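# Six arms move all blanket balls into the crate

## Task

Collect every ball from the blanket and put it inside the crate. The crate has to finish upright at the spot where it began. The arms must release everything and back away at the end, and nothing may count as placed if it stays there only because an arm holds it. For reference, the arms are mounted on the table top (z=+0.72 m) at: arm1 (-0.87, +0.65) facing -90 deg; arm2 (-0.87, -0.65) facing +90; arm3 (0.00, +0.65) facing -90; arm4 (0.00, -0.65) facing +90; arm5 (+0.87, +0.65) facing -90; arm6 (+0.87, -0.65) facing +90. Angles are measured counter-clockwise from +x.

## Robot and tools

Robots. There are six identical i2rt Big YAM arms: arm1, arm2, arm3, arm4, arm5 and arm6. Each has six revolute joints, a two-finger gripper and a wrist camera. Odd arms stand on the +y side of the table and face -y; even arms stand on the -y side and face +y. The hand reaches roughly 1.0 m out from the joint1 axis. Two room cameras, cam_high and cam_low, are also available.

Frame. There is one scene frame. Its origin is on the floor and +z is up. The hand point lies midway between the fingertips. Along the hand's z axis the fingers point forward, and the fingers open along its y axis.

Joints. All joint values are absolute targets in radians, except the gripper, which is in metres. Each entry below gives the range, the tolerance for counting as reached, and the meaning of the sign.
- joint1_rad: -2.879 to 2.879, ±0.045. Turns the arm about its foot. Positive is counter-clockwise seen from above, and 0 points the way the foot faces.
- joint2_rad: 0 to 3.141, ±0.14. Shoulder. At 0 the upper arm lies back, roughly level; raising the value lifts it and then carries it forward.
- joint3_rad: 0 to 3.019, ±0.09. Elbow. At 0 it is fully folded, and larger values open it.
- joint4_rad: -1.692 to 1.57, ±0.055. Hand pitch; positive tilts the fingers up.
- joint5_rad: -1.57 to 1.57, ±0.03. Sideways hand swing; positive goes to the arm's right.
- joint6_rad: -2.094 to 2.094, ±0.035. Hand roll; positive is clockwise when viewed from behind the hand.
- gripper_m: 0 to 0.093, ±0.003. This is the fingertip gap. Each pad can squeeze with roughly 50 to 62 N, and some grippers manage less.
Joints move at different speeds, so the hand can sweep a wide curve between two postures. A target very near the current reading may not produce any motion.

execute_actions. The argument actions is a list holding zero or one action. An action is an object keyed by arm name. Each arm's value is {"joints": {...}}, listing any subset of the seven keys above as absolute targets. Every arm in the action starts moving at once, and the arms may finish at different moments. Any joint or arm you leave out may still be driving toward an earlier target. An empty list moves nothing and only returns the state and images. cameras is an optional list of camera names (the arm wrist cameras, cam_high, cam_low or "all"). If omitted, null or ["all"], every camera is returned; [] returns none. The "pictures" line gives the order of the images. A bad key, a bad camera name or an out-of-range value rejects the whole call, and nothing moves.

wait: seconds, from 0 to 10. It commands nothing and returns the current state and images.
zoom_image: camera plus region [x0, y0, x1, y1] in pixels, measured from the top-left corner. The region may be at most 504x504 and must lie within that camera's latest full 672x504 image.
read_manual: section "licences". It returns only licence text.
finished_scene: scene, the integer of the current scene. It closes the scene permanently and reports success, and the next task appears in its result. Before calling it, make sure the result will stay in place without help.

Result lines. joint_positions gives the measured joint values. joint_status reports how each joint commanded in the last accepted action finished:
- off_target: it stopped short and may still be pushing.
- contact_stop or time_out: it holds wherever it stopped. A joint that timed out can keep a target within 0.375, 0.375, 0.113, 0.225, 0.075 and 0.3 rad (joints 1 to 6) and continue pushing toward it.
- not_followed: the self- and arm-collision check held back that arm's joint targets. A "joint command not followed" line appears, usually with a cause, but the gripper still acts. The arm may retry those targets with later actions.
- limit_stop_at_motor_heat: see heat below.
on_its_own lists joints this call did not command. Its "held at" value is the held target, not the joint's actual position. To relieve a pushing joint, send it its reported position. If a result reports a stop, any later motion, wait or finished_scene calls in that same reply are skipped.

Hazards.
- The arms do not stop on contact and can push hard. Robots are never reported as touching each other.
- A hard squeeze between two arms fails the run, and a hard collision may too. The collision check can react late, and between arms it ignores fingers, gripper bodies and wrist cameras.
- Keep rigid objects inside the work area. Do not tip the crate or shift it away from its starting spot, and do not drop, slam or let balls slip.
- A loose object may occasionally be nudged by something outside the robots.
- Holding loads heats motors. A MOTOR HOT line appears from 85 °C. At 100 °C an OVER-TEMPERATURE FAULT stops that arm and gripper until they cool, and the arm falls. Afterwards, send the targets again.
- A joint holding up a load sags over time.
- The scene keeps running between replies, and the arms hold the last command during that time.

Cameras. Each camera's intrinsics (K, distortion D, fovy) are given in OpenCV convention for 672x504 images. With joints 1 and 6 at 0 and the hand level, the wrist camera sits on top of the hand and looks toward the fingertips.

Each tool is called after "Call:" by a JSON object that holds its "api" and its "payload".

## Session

Call:
{"api": "execute_actions", "payload": {"actions": []}}

Scene clock: 0.00 s.
arm1.joint_positions: joint1_rad=+0.004 joint2_rad=+0.455 joint3_rad=+1.471 joint4_rad=-1.545 joint5_rad=+0.017 joint6_rad=+0.014 gripper_m=+0.094
arm1.joint_status: not commanded
arm1.hand: x=-0.8723 y=+0.5251 z=+1.3142 quat_wxyz=(-0.351, -0.618, -0.609, +0.354) (m; scene frame)
arm2.joint_positions: joint1_rad=-0.003 joint2_rad=+0.439 joint3_rad=+1.451 joint4_rad=-1.547 joint5_rad=-0.015 joint6_rad=-0.014 gripper_m=+0.094
arm2.joint_status: not commanded
arm2.hand: x=-0.8653 y=-0.5327 z=+1.3357 quat_wxyz=(-0.354, +0.610, -0.616, -0.351) (m; scene frame)
arm3.joint_positions: joint1_rad=+0.006 joint2_rad=+0.432 joint3_rad=+1.478 joint4_rad=-1.548 joint5_rad=+0.016 joint6_rad=+0.007 gripper_m=+0.095
arm3.joint_status: not commanded
arm3.hand: x=-0.0017 y=+0.5372 z=+1.3479 quat_wxyz=(-0.358, -0.611, -0.606, +0.363) (m; scene frame)
arm4.joint_positions: joint1_rad=-0.011 joint2_rad=+0.424 joint3_rad=+1.458 joint4_rad=-1.549 joint5_rad=-0.008 joint6_rad=+0.014 gripper_m=+0.094
arm4.joint_status: not commanded
arm4.hand: x=+0.0086 y=-0.5301 z=+1.3397 quat_wxyz=(-0.355, +0.593, -0.632, -0.350) (m; scene frame)
arm5.joint_positions: joint1_rad=+0.017 joint2_rad=+0.426 joint3_rad=+1.454 joint4_rad=-1.542 joint5_rad=-0.014 joint6_rad=-0.008 gripper_m=+0.094
arm5.joint_status: not commanded
arm5.hand: x=+0.8698 y=+0.5332 z=+1.2857 quat_wxyz=(-0.355, -0.613, -0.608, +0.358) (m; scene frame)
arm6.joint_positions: joint1_rad=-0.014 joint2_rad=+0.448 joint3_rad=+1.462 joint4_rad=-1.524 joint5_rad=-0.001 joint6_rad=+0.011 gripper_m=+0.094
arm6.joint_status: not commanded
arm6.hand: x=+0.8812 y=-0.5265 z=+1.3725 quat_wxyz=(-0.357, +0.595, -0.623, -0.361) (m; scene frame)
pictures: arm1_cam_wrist, arm2_cam_wrist, arm3_cam_wrist, arm4_cam_wrist, arm5_cam_wrist, arm6_cam_wrist, cam_high, cam_low
Images, in order (width x height): arm1_cam_wrist 672x504, arm2_cam_wrist 672x504, arm3_cam_wrist 672x504, arm4_cam_wrist 672x504, arm5_cam_wrist 672x504, arm6_cam_wrist 672x504, cam_high 672x504, cam_low 672x504.

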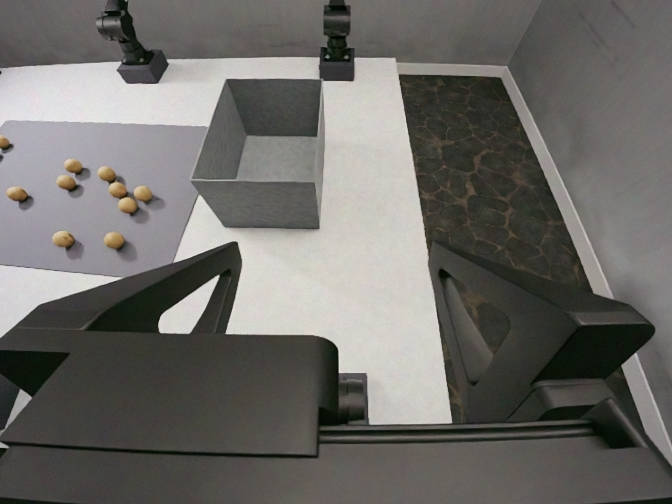

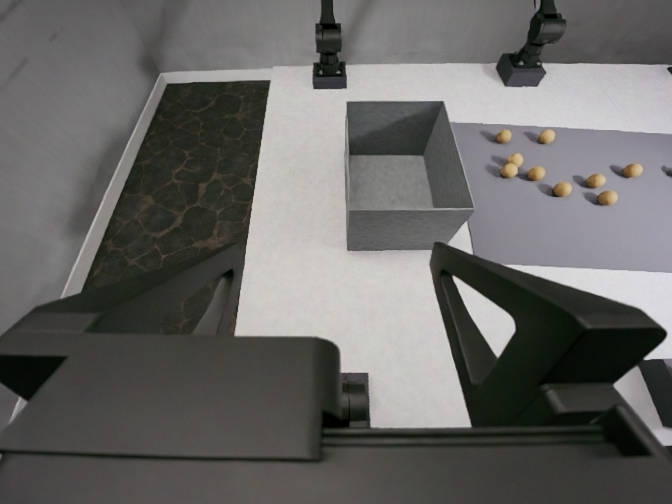

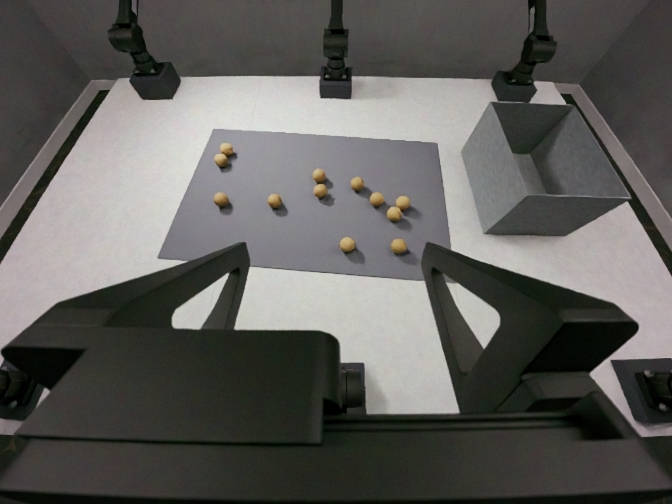

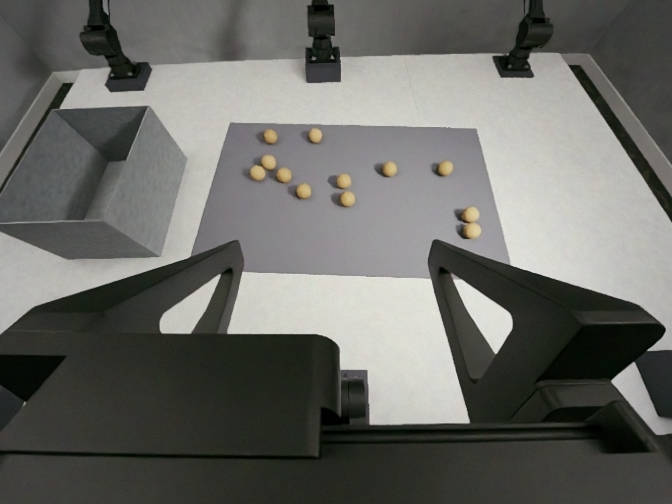

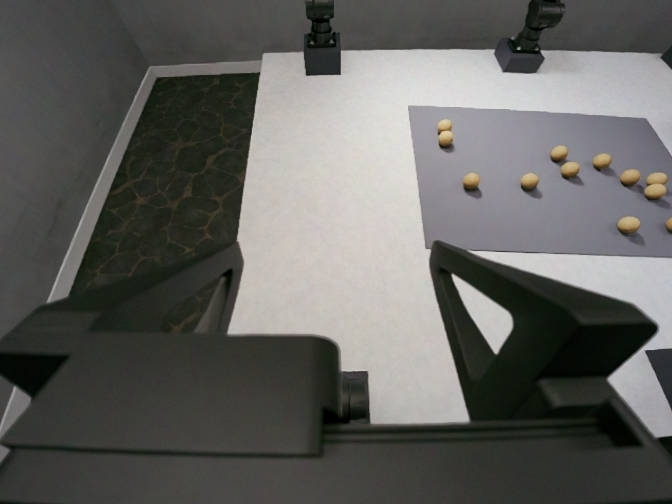

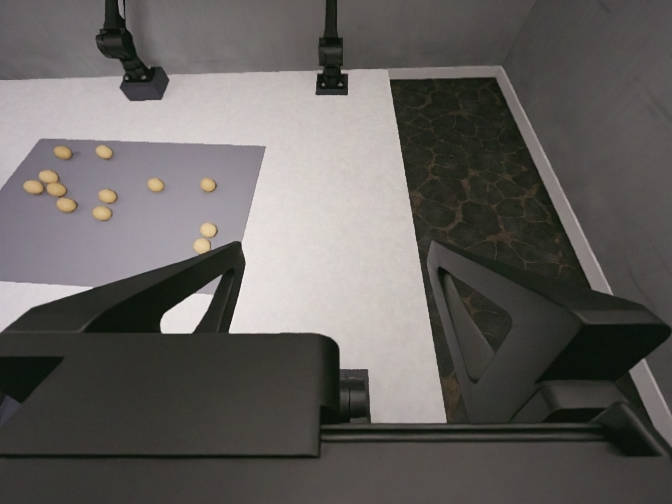

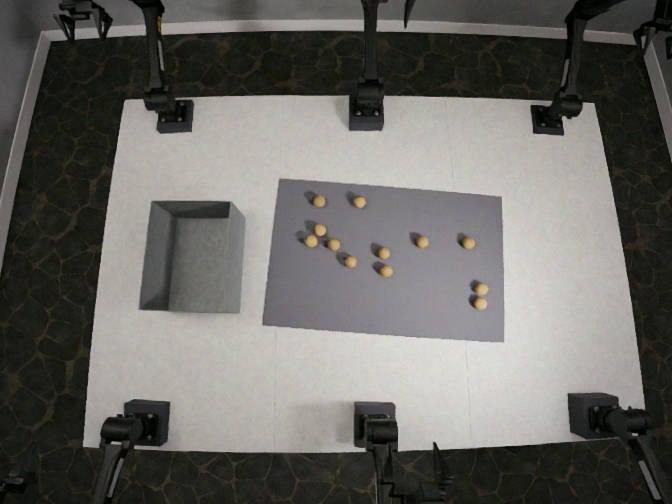

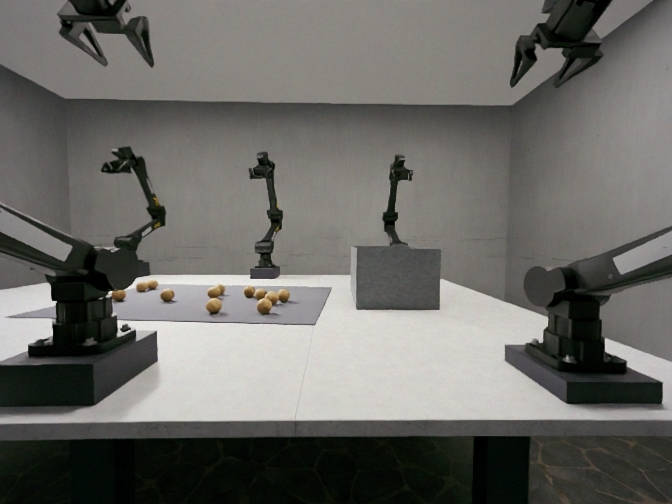

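Call:
{"api": "zoom_image", "payload": {"camera": "cam_high", "region": [120, 170, 520, 350]}}

Region (120, 170, 520, 350) of cam_high's 672x504 image, scaled by 1.260, with more detail than that image has; it fills the top 227 rows of this view, and the rest is white.

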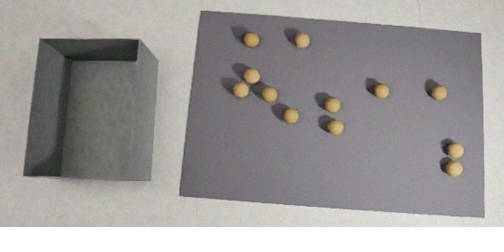

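Call:
{"api": "execute_actions", "payload": {"actions": [{"arm1":{"joints":{"joint1_rad":1.0,"joint2_rad":2.31,"joint3_rad":2.16,"joint4_rad":-1.02}},"arm3":{"joints":{"joint1_rad":0.351,"joint2_rad":2.03,"joint3_rad":1.63,"joint4_rad":-0.97}},"arm4":{"joints":{"joint1_rad":-0.755,"joint2_rad":1.99,"joint3_rad":1.57,"joint4_rad":-0.94,"joint6_rad":-0.63}}}], "cameras": ["arm1_cam_wrist","arm3_cam_wrist","arm4_cam_wrist","cam_high"]}}

Scene clock: 5.50 s.
arm1.joint_positions: joint1_rad=+1.005 joint2_rad=+2.316 joint3_rad=+2.126 joint4_rad=-1.019 joint5_rad=+0.018 joint6_rad=+0.014 gripper_m=+0.094
arm1.joint_status: all done
arm1.hand: x=-0.2027 y=+0.2260 z=+0.8158 quat_wxyz=(-0.171, -0.281, -0.943, +0.057) (m; scene frame)
arm2.joint_positions: joint1_rad=-0.003 joint2_rad=+0.439 joint3_rad=+1.451 joint4_rad=-1.547 joint5_rad=-0.015 joint6_rad=-0.014 gripper_m=+0.094
arm2.joint_status: not commanded
arm2.hand: x=-0.8653 y=-0.5327 z=+1.3357 quat_wxyz=(-0.354, +0.610, -0.616, -0.351) (m; scene frame)
arm3.joint_positions: joint1_rad=+0.341 joint2_rad=+2.031 joint3_rad=+1.619 joint4_rad=-0.982 joint5_rad=+0.016 joint6_rad=+0.007 gripper_m=+0.095
arm3.joint_status: all done
arm3.hand: x=+0.2135 y=+0.0426 z=+0.8296 quat_wxyz=(-0.067, -0.577, -0.812, +0.058) (m; scene frame)
arm4.joint_positions: joint1_rad=-0.763 joint2_rad=+1.974 joint3_rad=+1.562 joint4_rad=-0.956 joint5_rad=-0.009 joint6_rad=-0.620 gripper_m=+0.094
arm4.joint_status: all done
arm4.hand: x=+0.4550 y=-0.2098 z=+0.8367 quat_wxyz=(-0.095, +0.637, -0.765, -0.010) (m; scene frame)
arm5.joint_positions: joint1_rad=+0.017 joint2_rad=+0.426 joint3_rad=+1.454 joint4_rad=-1.542 joint5_rad=-0.014 joint6_rad=-0.008 gripper_m=+0.094
arm5.joint_status: not commanded
arm5.hand: x=+0.8698 y=+0.5332 z=+1.2857 quat_wxyz=(-0.355, -0.613, -0.608, +0.358) (m; scene frame)
arm6.joint_positions: joint1_rad=-0.014 joint2_rad=+0.448 joint3_rad=+1.462 joint4_rad=-1.524 joint5_rad=-0.001 joint6_rad=+0.011 gripper_m=+0.094
arm6.joint_status: not commanded
arm6.hand: x=+0.8812 y=-0.5265 z=+1.3725 quat_wxyz=(-0.357, +0.595, -0.623, -0.361) (m; scene frame)
pictures: arm1_cam_wrist, arm3_cam_wrist, arm4_cam_wrist, cam_high
Images, in order (width x height): arm1_cam_wrist 672x504, arm3_cam_wrist 672x504, arm4_cam_wrist 672x504, cam_high 672x504.

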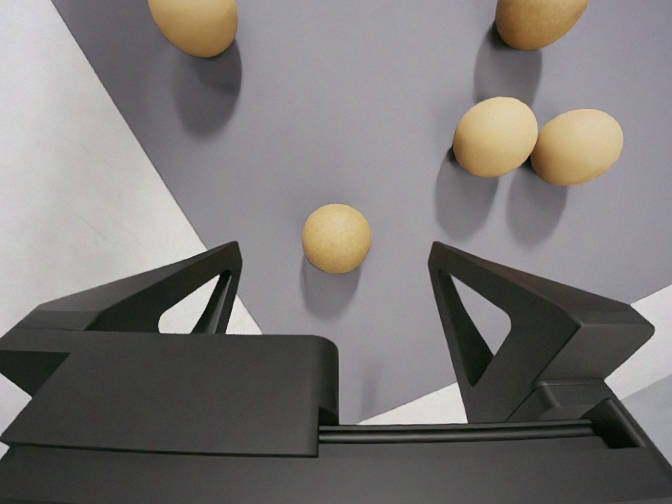

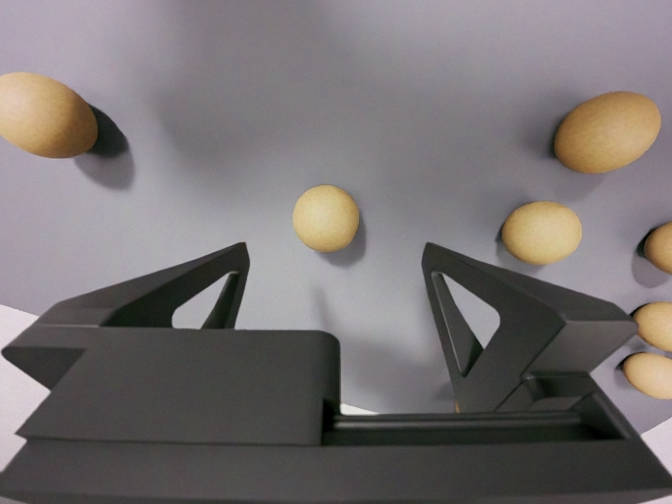

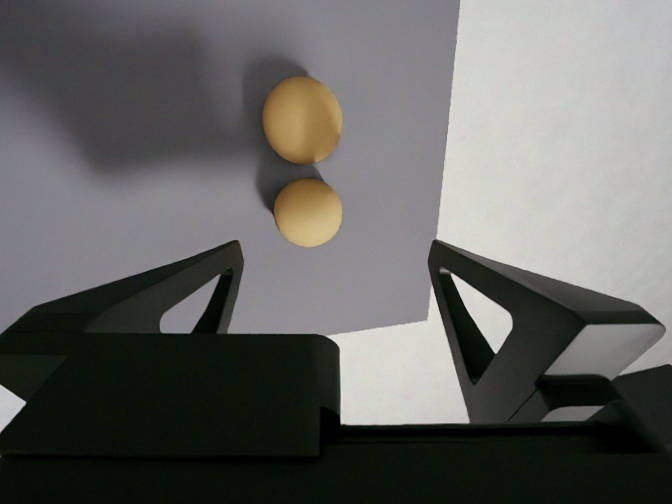

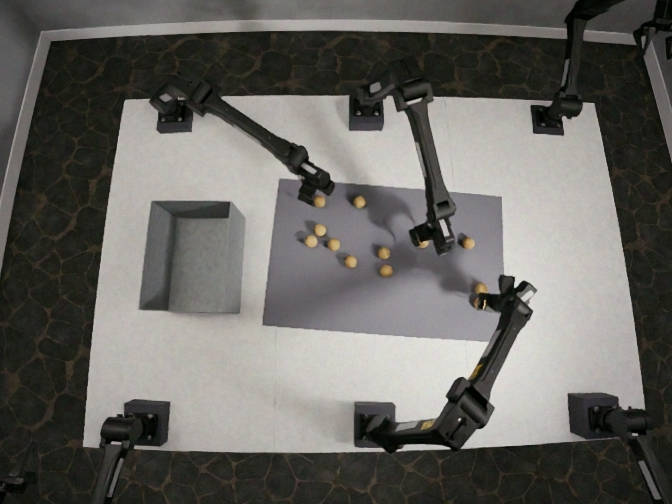

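Call:
{"api": "execute_actions", "payload": {"actions": [{"arm1":{"joints":{"joint2_rad":2.33,"joint3_rad":1.96,"joint4_rad":-0.845}},"arm3":{"joints":{"joint1_rad":0.362,"joint2_rad":2.145,"joint3_rad":1.505,"joint4_rad":-0.79}},"arm4":{"joints":{"joint2_rad":2.08,"joint3_rad":1.415,"joint4_rad":-0.735}}}], "cameras": ["arm1_cam_wrist","arm3_cam_wrist","arm4_cam_wrist"]}}

Scene clock: 9.57 s.
arm1.joint_positions: joint1_rad=+1.005 joint2_rad=+2.338 joint3_rad=+1.954 joint4_rad=-0.858 joint5_rad=+0.018 joint6_rad=+0.014 gripper_m=+0.094
arm1.joint_status: all done
arm1.hand: x=-0.2224 y=+0.2385 z=+0.7357 quat_wxyz=(-0.155, -0.281, -0.946, +0.053) (m; scene frame)
arm2.joint_positions: joint1_rad=-0.003 joint2_rad=+0.439 joint3_rad=+1.451 joint4_rad=-1.547 joint5_rad=-0.015 joint6_rad=-0.014 gripper_m=+0.094
arm2.joint_status: not commanded
arm2.hand: x=-0.8653 y=-0.5327 z=+1.3357 quat_wxyz=(-0.354, +0.610, -0.616, -0.351) (m; scene frame)
arm3.joint_positions: joint1_rad=+0.352 joint2_rad=+2.117 joint3_rad=+1.515 joint4_rad=-0.805 joint5_rad=+0.016 joint6_rad=+0.007 gripper_m=+0.095
arm3.joint_status: all done
arm3.hand: x=+0.2160 y=+0.0564 z=+0.7452 quat_wxyz=(-0.063, -0.573, -0.815, +0.054) (m; scene frame)
arm4.joint_positions: joint1_rad=-0.763 joint2_rad=+2.049 joint3_rad=+1.421 joint4_rad=-0.754 joint5_rad=-0.012 joint6_rad=-0.620 gripper_m=+0.094
arm4.joint_status: all done
arm4.hand: x=+0.4396 y=-0.2249 z=+0.7480 quat_wxyz=(-0.088, +0.637, -0.766, -0.011) (m; scene frame)
arm5.joint_positions: joint1_rad=+0.017 joint2_rad=+0.426 joint3_rad=+1.454 joint4_rad=-1.542 joint5_rad=-0.014 joint6_rad=-0.008 gripper_m=+0.094
arm5.joint_status: not commanded
arm5.hand: x=+0.8698 y=+0.5332 z=+1.2857 quat_wxyz=(-0.355, -0.613, -0.608, +0.358) (m; scene frame)
arm6.joint_positions: joint1_rad=-0.014 joint2_rad=+0.448 joint3_rad=+1.462 joint4_rad=-1.524 joint5_rad=-0.001 joint6_rad=+0.011 gripper_m=+0.094
arm6.joint_status: not commanded
arm6.hand: x=+0.8812 y=-0.5265 z=+1.3725 quat_wxyz=(-0.357, +0.595, -0.623, -0.361) (m; scene frame)
pictures: arm1_cam_wrist, arm3_cam_wrist, arm4_cam_wrist
Images, in order (width x height): arm1_cam_wrist 672x504, arm3_cam_wrist 672x504, arm4_cam_wrist 672x504.

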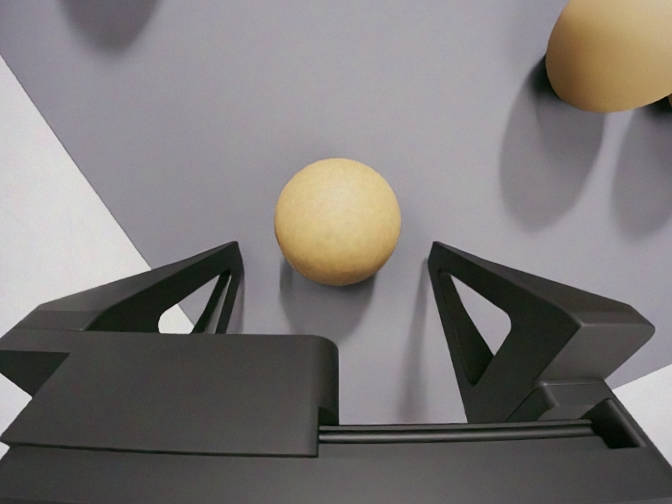

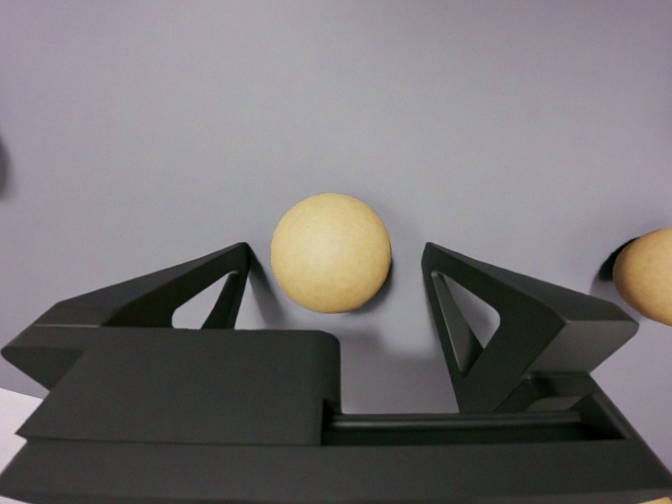

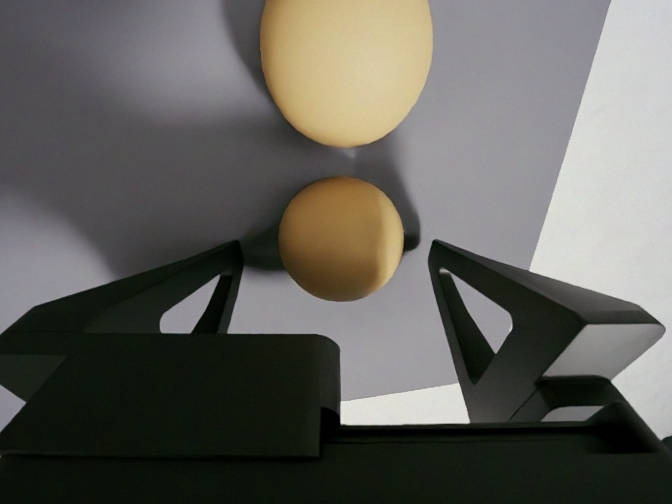

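Call:
{"api": "execute_actions", "payload": {"actions": [{"arm1":{"joints":{"joint2_rad":2.405,"joint3_rad":2.065,"joint4_rad":-0.885}},"arm3":{"joints":{"joint2_rad":2.165,"joint4_rad":-0.775}},"arm4":{"joints":{"joint2_rad":2.105,"joint4_rad":-0.72}}}], "cameras": ["arm1_cam_wrist","arm3_cam_wrist","arm4_cam_wrist"]}}

Call:
{"api": "execute_actions", "payload": {"actions": [{"arm1":{"joints":{"gripper_m":0.04}},"arm3":{"joints":{"gripper_m":0.04}},"arm4":{"joints":{"gripper_m":0.04}}}], "cameras": ["arm1_cam_wrist","arm3_cam_wrist","arm4_cam_wrist"]}}

Scene clock: 11.20 s.
arm1.joint_positions: joint1_rad=+1.005 joint2_rad=+2.378 joint3_rad=+2.018 joint4_rad=-0.880 joint5_rad=+0.018 joint6_rad=+0.014 gripper_m=+0.094
arm1.joint_status: all done
arm1.hand: x=-0.2120 y=+0.2319 z=+0.7314 quat_wxyz=(-0.156, -0.281, -0.945, +0.053) (m; scene frame)
arm2.joint_positions: joint1_rad=-0.003 joint2_rad=+0.439 joint3_rad=+1.451 joint4_rad=-1.547 joint5_rad=-0.015 joint6_rad=-0.014 gripper_m=+0.094
arm2.joint_status: not commanded
arm2.hand: x=-0.8653 y=-0.5327 z=+1.3357 quat_wxyz=(-0.354, +0.610, -0.616, -0.351) (m; scene frame)
arm3.joint_positions: joint1_rad=+0.352 joint2_rad=+2.117 joint3_rad=+1.515 joint4_rad=-0.800 joint5_rad=+0.016 joint6_rad=+0.007 gripper_m=+0.095
arm3.joint_status: all done
arm3.hand: x=+0.2164 y=+0.0553 z=+0.7452 quat_wxyz=(-0.065, -0.573, -0.815, +0.055) (m; scene frame)
arm4.joint_positions: joint1_rad=-0.763 joint2_rad=+2.051 joint3_rad=+1.421 joint4_rad=-0.746 joint5_rad=-0.012 joint6_rad=-0.622 gripper_m=+0.094
arm4.joint_status: all done
arm4.hand: x=+0.4407 y=-0.2238 z=+0.7472 quat_wxyz=(-0.091, +0.638, -0.765, -0.011) (m; scene frame)
arm5.joint_positions: joint1_rad=+0.017 joint2_rad=+0.426 joint3_rad=+1.454 joint4_rad=-1.542 joint5_rad=-0.014 joint6_rad=-0.008 gripper_m=+0.094
arm5.joint_status: not commanded
arm5.hand: x=+0.8698 y=+0.5332 z=+1.2857 quat_wxyz=(-0.355, -0.613, -0.608, +0.358) (m; scene frame)
arm6.joint_positions: joint1_rad=-0.014 joint2_rad=+0.448 joint3_rad=+1.462 joint4_rad=-1.524 joint5_rad=-0.001 joint6_rad=+0.011 gripper_m=+0.094
arm6.joint_status: not commanded
arm6.hand: x=+0.8812 y=-0.5265 z=+1.3725 quat_wxyz=(-0.357, +0.595, -0.623, -0.361) (m; scene frame)
pictures: arm1_cam_wrist, arm3_cam_wrist, arm4_cam_wrist
Images, in order (width x height): arm1_cam_wrist 672x504, arm3_cam_wrist 672x504, arm4_cam_wrist 672x504.

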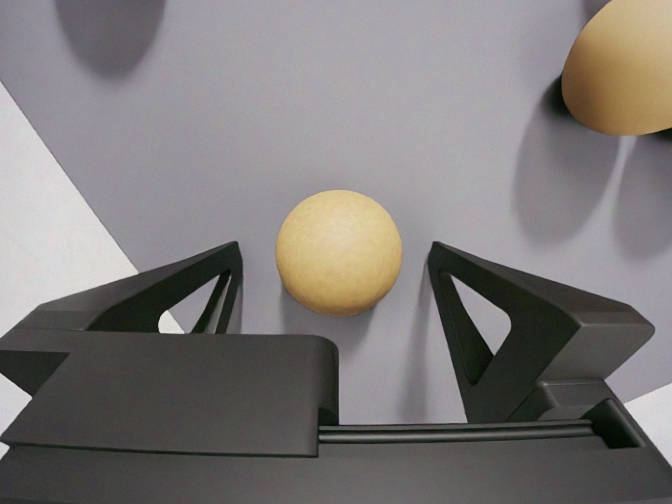

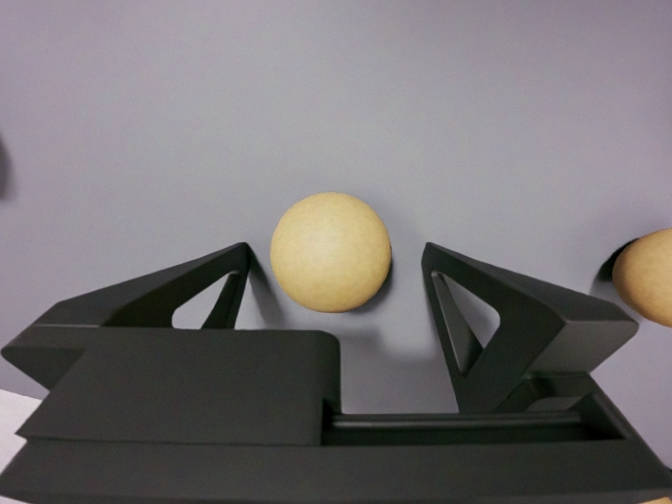

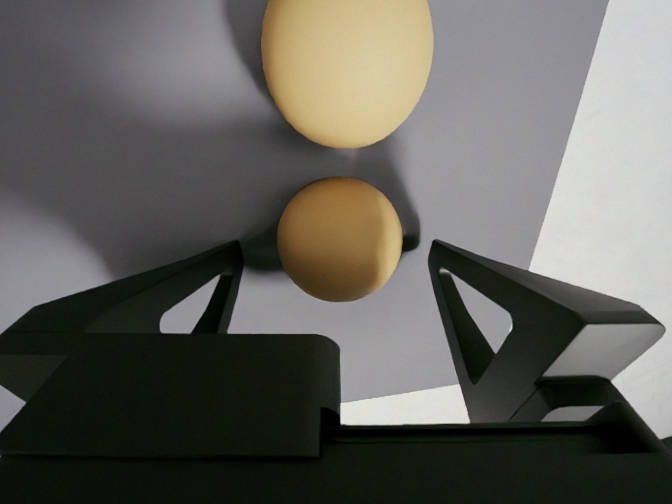

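Scene clock: 11.80 s.
arm1.joint_positions: joint1_rad=+1.005 joint2_rad=+2.378 joint3_rad=+2.018 joint4_rad=-0.880 joint5_rad=+0.017 joint6_rad=+0.014 gripper_m=+0.046
arm1.joint_status: gripper_m off_target (ended at +0.046, target +0.040)
arm1.hand: x=-0.2119 y=+0.2319 z=+0.7314 quat_wxyz=(-0.156, -0.281, -0.945, +0.053) (m; scene frame)
arm2.joint_positions: joint1_rad=-0.003 joint2_rad=+0.439 joint3_rad=+1.451 joint4_rad=-1.547 joint5_rad=-0.015 joint6_rad=-0.014 gripper_m=+0.094
arm2.joint_status: not commanded
arm2.hand: x=-0.8653 y=-0.5327 z=+1.3357 quat_wxyz=(-0.354, +0.610, -0.616, -0.351) (m; scene frame)
arm3.joint_positions: joint1_rad=+0.352 joint2_rad=+2.118 joint3_rad=+1.515 joint4_rad=-0.793 joint5_rad=+0.015 joint6_rad=+0.007 gripper_m=+0.047
arm3.joint_status: gripper_m off_target (ended at +0.047, target +0.040)
arm3.hand: x=+0.2170 y=+0.0538 z=+0.7451 quat_wxyz=(-0.068, -0.573, -0.815, +0.057) (m; scene frame)
arm4.joint_positions: joint1_rad=-0.759 joint2_rad=+2.055 joint3_rad=+1.421 joint4_rad=-0.745 joint5_rad=-0.012 joint6_rad=-0.622 gripper_m=+0.043
arm4.joint_status: gripper_m off_target (ended at +0.043, target +0.040)
arm4.hand: x=+0.4384 y=-0.2221 z=+0.7448 quat_wxyz=(-0.089, +0.639, -0.764, -0.011) (m; scene frame)
arm5.joint_positions: joint1_rad=+0.017 joint2_rad=+0.426 joint3_rad=+1.454 joint4_rad=-1.542 joint5_rad=-0.014 joint6_rad=-0.008 gripper_m=+0.094
arm5.joint_status: not commanded
arm5.hand: x=+0.8698 y=+0.5332 z=+1.2857 quat_wxyz=(-0.355, -0.613, -0.608, +0.358) (m; scene frame)
arm6.joint_positions: joint1_rad=-0.014 joint2_rad=+0.448 joint3_rad=+1.462 joint4_rad=-1.524 joint5_rad=-0.001 joint6_rad=+0.011 gripper_m=+0.094
arm6.joint_status: not commanded
arm6.hand: x=+0.8812 y=-0.5265 z=+1.3725 quat_wxyz=(-0.357, +0.595, -0.623, -0.361) (m; scene frame)
pictures: arm1_cam_wrist, arm3_cam_wrist, arm4_cam_wrist
Images, in order (width x height): arm1_cam_wrist 672x504, arm3_cam_wrist 672x504, arm4_cam_wrist 672x504.

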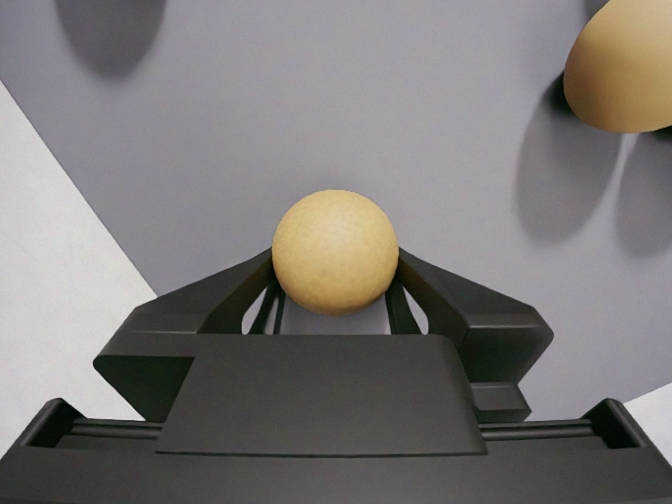

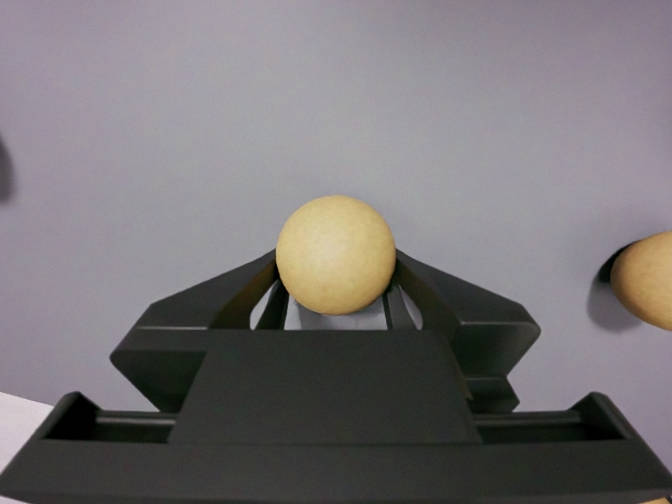

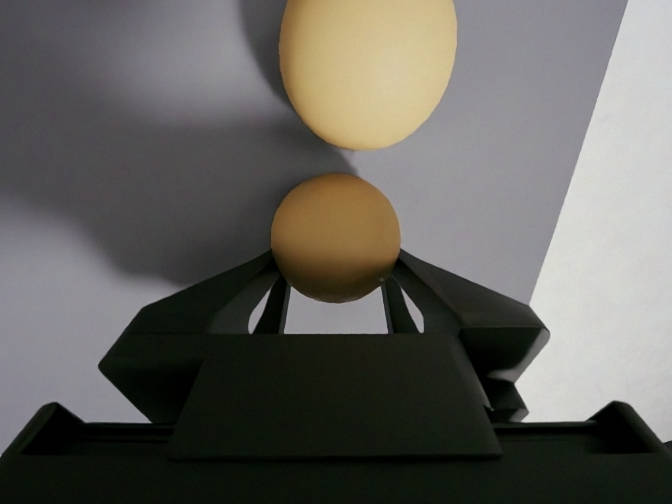

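Call:
{"api": "execute_actions", "payload": {"actions": [{"arm1":{"joints":{"joint2_rad":1.75,"joint3_rad":1.96,"joint4_rad":-1.5}},"arm3":{"joints":{"joint2_rad":1.43,"joint3_rad":1.54,"joint4_rad":-1.31}},"arm4":{"joints":{"gripper_m":0.093}}}], "cameras": []}}

Call:
{"api": "execute_actions", "payload": {"actions": [{"arm1":{"joints":{"joint1_rad":0.32}},"arm4":{"joints":{"joint1_rad":-0.74,"joint2_rad":2.12,"joint3_rad":1.46,"joint4_rad":-0.72}}}], "cameras": ["arm1_cam_wrist","arm3_cam_wrist","arm4_cam_wrist"]}}

Scene clock: 14.73 s.
arm1.joint_positions: joint1_rad=+1.005 joint2_rad=+1.765 joint3_rad=+1.950 joint4_rad=-1.493 joint5_rad=+0.017 joint6_rad=+0.014 gripper_m=+0.046
arm1.joint_status: all done
arm1.hand: x=-0.3630 y=+0.3270 z=+1.0775 quat_wxyz=(-0.124, -0.282, -0.950, +0.044) (m; scene frame)
arm2.joint_positions: joint1_rad=-0.003 joint2_rad=+0.439 joint3_rad=+1.451 joint4_rad=-1.547 joint5_rad=-0.015 joint6_rad=-0.014 gripper_m=+0.094
arm2.joint_status: not commanded
arm2.hand: x=-0.8653 y=-0.5327 z=+1.3357 quat_wxyz=(-0.354, +0.610, -0.616, -0.351) (m; scene frame)
arm3.joint_positions: joint1_rad=+0.353 joint2_rad=+1.433 joint3_rad=+1.527 joint4_rad=-1.292 joint5_rad=+0.016 joint6_rad=+0.007 gripper_m=+0.047
arm3.joint_status: all done
arm3.hand: x=+0.1734 y=+0.1737 z=+1.1066 quat_wxyz=(-0.148, -0.566, -0.804, +0.112) (m; scene frame)
arm4.joint_positions: joint1_rad=-0.761 joint2_rad=+2.055 joint3_rad=+1.421 joint4_rad=-0.728 joint5_rad=-0.003 joint6_rad=-0.623 gripper_m=+0.093
arm4.joint_status: all done
arm4.hand: x=+0.4435 y=-0.2216 z=+0.7456 quat_wxyz=(-0.098, +0.638, -0.764, -0.007) (m; scene frame)
arm5.joint_positions: joint1_rad=+0.017 joint2_rad=+0.426 joint3_rad=+1.454 joint4_rad=-1.542 joint5_rad=-0.014 joint6_rad=-0.008 gripper_m=+0.094
arm5.joint_status: not commanded
arm5.hand: x=+0.8698 y=+0.5332 z=+1.2857 quat_wxyz=(-0.355, -0.613, -0.608, +0.358) (m; scene frame)
arm6.joint_positions: joint1_rad=-0.014 joint2_rad=+0.448 joint3_rad=+1.462 joint4_rad=-1.524 joint5_rad=-0.001 joint6_rad=+0.011 gripper_m=+0.094
arm6.joint_status: not commanded
arm6.hand: x=+0.8812 y=-0.5265 z=+1.3725 quat_wxyz=(-0.357, +0.595, -0.623, -0.361) (m; scene frame)
pictures: none
No camera images: the call's "cameras" was empty. Leave "cameras" out to get every camera's image.

Scene clock: 16.30 s.
arm1.joint_positions: joint1_rad=+0.320 joint2_rad=+1.765 joint3_rad=+1.950 joint4_rad=-1.493 joint5_rad=+0.019 joint6_rad=+0.014 gripper_m=+0.046
arm1.joint_status: all done
arm1.hand: x=-0.6818 y=+0.0791 z=+1.0775 quat_wxyz=(-0.102, -0.585, -0.800, +0.084) (m; scene frame)
arm2.joint_positions: joint1_rad=-0.003 joint2_rad=+0.439 joint3_rad=+1.451 joint4_rad=-1.547 joint5_rad=-0.015 joint6_rad=-0.014 gripper_m=+0.094
arm2.joint_status: not commanded
arm2.hand: x=-0.8653 y=-0.5327 z=+1.3357 quat_wxyz=(-0.354, +0.610, -0.616, -0.351) (m; scene frame)
arm3.joint_positions: joint1_rad=+0.353 joint2_rad=+1.433 joint3_rad=+1.527 joint4_rad=-1.292 joint5_rad=+0.016 joint6_rad=+0.007 gripper_m=+0.047
arm3.joint_status: not commanded
arm3.hand: x=+0.1734 y=+0.1737 z=+1.1066 quat_wxyz=(-0.148, -0.566, -0.804, +0.112) (m; scene frame)
arm4.joint_positions: joint1_rad=-0.761 joint2_rad=+2.056 joint3_rad=+1.428 joint4_rad=-0.728 joint5_rad=-0.003 joint6_rad=-0.624 gripper_m=+0.093
arm4.joint_status: all done
arm4.hand: x=+0.4456 y=-0.2193 z=+0.7478 quat_wxyz=(-0.101, +0.638, -0.763, -0.007) (m; scene frame)
arm5.joint_positions: joint1_rad=+0.017 joint2_rad=+0.426 joint3_rad=+1.454 joint4_rad=-1.542 joint5_rad=-0.014 joint6_rad=-0.008 gripper_m=+0.094
arm5.joint_status: not commanded
arm5.hand: x=+0.8698 y=+0.5332 z=+1.2857 quat_wxyz=(-0.355, -0.613, -0.608, +0.358) (m; scene frame)
arm6.joint_positions: joint1_rad=-0.014 joint2_rad=+0.448 joint3_rad=+1.462 joint4_rad=-1.524 joint5_rad=-0.001 joint6_rad=+0.011 gripper_m=+0.094
arm6.joint_status: not commanded
arm6.hand: x=+0.8812 y=-0.5265 z=+1.3725 quat_wxyz=(-0.357, +0.595, -0.623, -0.361) (m; scene frame)
pictures: arm1_cam_wrist, arm3_cam_wrist, arm4_cam_wrist
Images, in order (width x height): arm1_cam_wrist 672x504, arm3_cam_wrist 672x504, arm4_cam_wrist 672x504.

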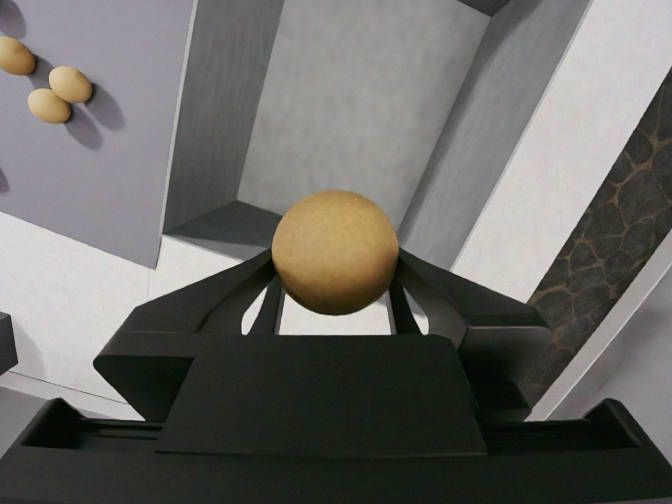

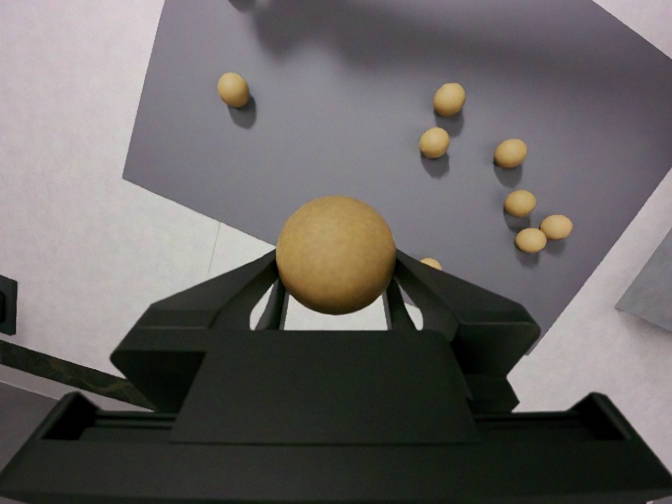

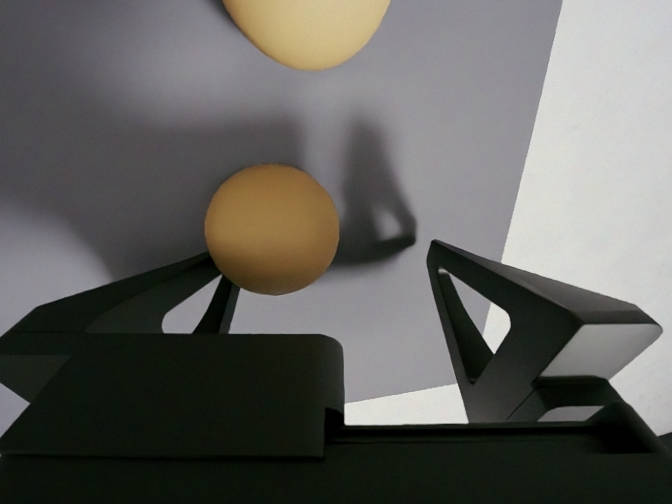

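Call:
{"api": "execute_actions", "payload": {"actions": [{"arm1":{"joints":{"joint2_rad":1.90,"joint3_rad":2.03,"joint4_rad":-1.44}},"arm4":{"joints":{"joint2_rad":1.97,"joint3_rad":1.46,"joint4_rad":-0.84}}}], "cameras": ["arm1_cam_wrist","arm4_cam_wrist","cam_high"]}}

Scene clock: 18.07 s.
arm1.joint_positions: joint1_rad=+0.320 joint2_rad=+1.916 joint3_rad=+1.991 joint4_rad=-1.450 joint5_rad=+0.019 joint6_rad=+0.014 gripper_m=+0.046
arm1.joint_status: all done
arm1.hand: x=-0.6686 y=+0.0399 z=+1.0065 quat_wxyz=(-0.074, -0.587, -0.804, +0.064) (m; scene frame)
arm2.joint_positions: joint1_rad=-0.003 joint2_rad=+0.439 joint3_rad=+1.451 joint4_rad=-1.547 joint5_rad=-0.015 joint6_rad=-0.014 gripper_m=+0.094
arm2.joint_status: not commanded
arm2.hand: x=-0.8653 y=-0.5327 z=+1.3357 quat_wxyz=(-0.354, +0.610, -0.616, -0.351) (m; scene frame)
arm3.joint_positions: joint1_rad=+0.353 joint2_rad=+1.433 joint3_rad=+1.527 joint4_rad=-1.292 joint5_rad=+0.016 joint6_rad=+0.007 gripper_m=+0.047
arm3.joint_status: not commanded
arm3.hand: x=+0.1734 y=+0.1737 z=+1.1066 quat_wxyz=(-0.148, -0.566, -0.804, +0.112) (m; scene frame)
arm4.joint_positions: joint1_rad=-0.749 joint2_rad=+1.972 joint3_rad=+1.432 joint4_rad=-0.823 joint5_rad=-0.004 joint6_rad=-0.624 gripper_m=+0.093
arm4.joint_status: all done
arm4.hand: x=+0.4337 y=-0.2199 z=+0.7940 quat_wxyz=(-0.097, +0.643, -0.760, -0.008) (m; scene frame)
arm5.joint_positions: joint1_rad=+0.017 joint2_rad=+0.426 joint3_rad=+1.454 joint4_rad=-1.542 joint5_rad=-0.014 joint6_rad=-0.008 gripper_m=+0.094
arm5.joint_status: not commanded
arm5.hand: x=+0.8698 y=+0.5332 z=+1.2857 quat_wxyz=(-0.355, -0.613, -0.608, +0.358) (m; scene frame)
arm6.joint_positions: joint1_rad=-0.014 joint2_rad=+0.448 joint3_rad=+1.462 joint4_rad=-1.524 joint5_rad=-0.001 joint6_rad=+0.011 gripper_m=+0.094
arm6.joint_status: not commanded
arm6.hand: x=+0.8812 y=-0.5265 z=+1.3725 quat_wxyz=(-0.357, +0.595, -0.623, -0.361) (m; scene frame)
pictures: arm1_cam_wrist, arm4_cam_wrist, cam_high
Images, in order (width x height): arm1_cam_wrist 672x504, arm4_cam_wrist 672x504, cam_high 672x504.

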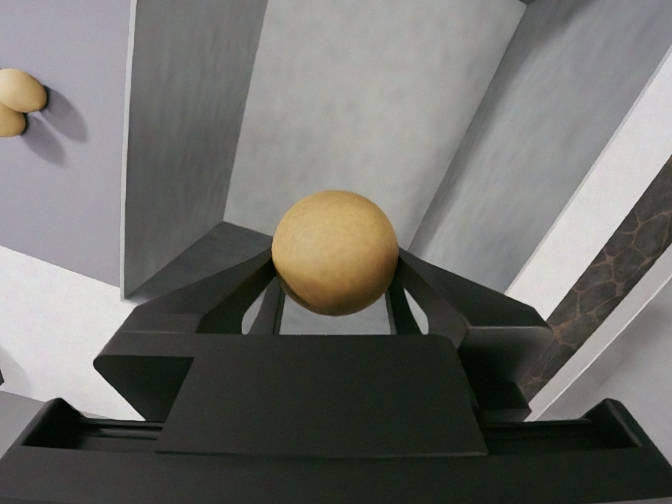

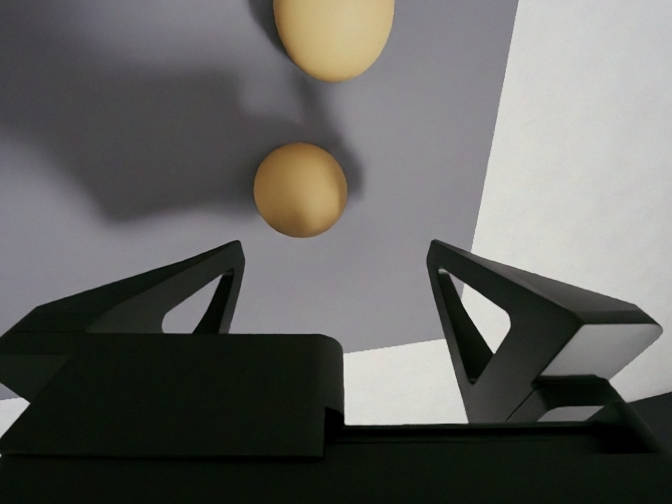

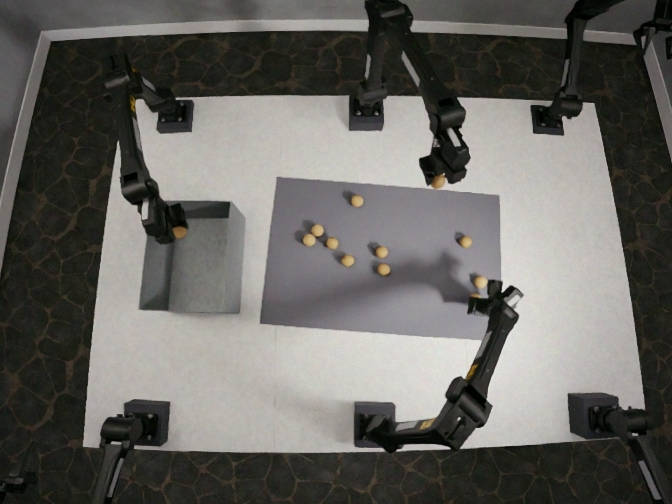

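Call:
{"api": "execute_actions", "payload": {"actions": [{"arm1":{"joints":{"joint2_rad":2.0,"joint4_rad":-1.38}},"arm4":{"joints":{"joint1_rad":-0.705,"joint2_rad":2.09,"joint3_rad":1.42,"joint4_rad":-0.72}}}], "cameras": ["arm4_cam_wrist"]}}

Scene clock: 19.93 s.
arm1.joint_positions: joint1_rad=+0.320 joint2_rad=+2.013 joint3_rad=+1.991 joint4_rad=-1.391 joint5_rad=+0.019 joint6_rad=+0.014 gripper_m=+0.046
arm1.joint_status: all done
arm1.hand: x=-0.6613 y=+0.0180 z=+0.9475 quat_wxyz=(-0.058, -0.588, -0.805, +0.053) (m; scene frame)
arm2.joint_positions: joint1_rad=-0.003 joint2_rad=+0.439 joint3_rad=+1.451 joint4_rad=-1.547 joint5_rad=-0.015 joint6_rad=-0.014 gripper_m=+0.094
arm2.joint_status: not commanded
arm2.hand: x=-0.8653 y=-0.5327 z=+1.3357 quat_wxyz=(-0.354, +0.610, -0.616, -0.351) (m; scene frame)
arm3.joint_positions: joint1_rad=+0.353 joint2_rad=+1.433 joint3_rad=+1.527 joint4_rad=-1.292 joint5_rad=+0.016 joint6_rad=+0.007 gripper_m=+0.047
arm3.joint_status: not commanded
arm3.hand: x=+0.1734 y=+0.1737 z=+1.1066 quat_wxyz=(-0.148, -0.566, -0.804, +0.112) (m; scene frame)
arm4.joint_positions: joint1_rad=-0.707 joint2_rad=+2.056 joint3_rad=+1.431 joint4_rad=-0.735 joint5_rad=-0.010 joint6_rad=-0.623 gripper_m=+0.093
arm4.joint_status: all done
arm4.hand: x=+0.4206 y=-0.1954 z=+0.7481 quat_wxyz=(-0.098, +0.659, -0.746, -0.014) (m; scene frame)
arm5.joint_positions: joint1_rad=+0.017 joint2_rad=+0.426 joint3_rad=+1.454 joint4_rad=-1.542 joint5_rad=-0.014 joint6_rad=-0.008 gripper_m=+0.094
arm5.joint_status: not commanded
arm5.hand: x=+0.8698 y=+0.5332 z=+1.2857 quat_wxyz=(-0.355, -0.613, -0.608, +0.358) (m; scene frame)
arm6.joint_positions: joint1_rad=-0.014 joint2_rad=+0.448 joint3_rad=+1.462 joint4_rad=-1.524 joint5_rad=-0.001 joint6_rad=+0.011 gripper_m=+0.094
arm6.joint_status: not commanded
arm6.hand: x=+0.8812 y=-0.5265 z=+1.3725 quat_wxyz=(-0.357, +0.595, -0.623, -0.361) (m; scene frame)
pictures: arm4_cam_wrist
Images, in order (width x height): arm4_cam_wrist 672x504.

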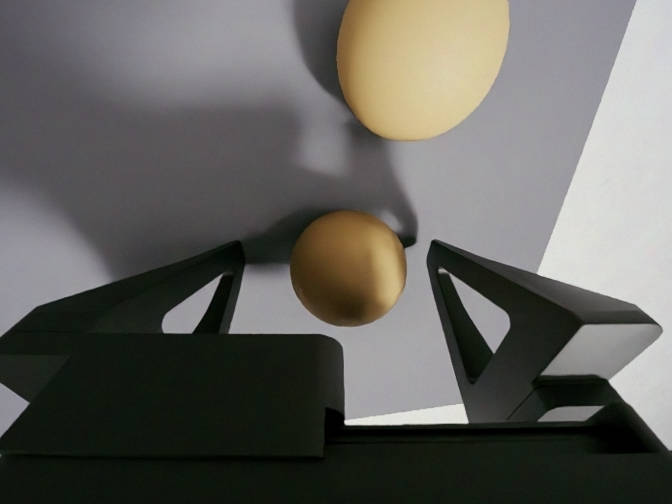

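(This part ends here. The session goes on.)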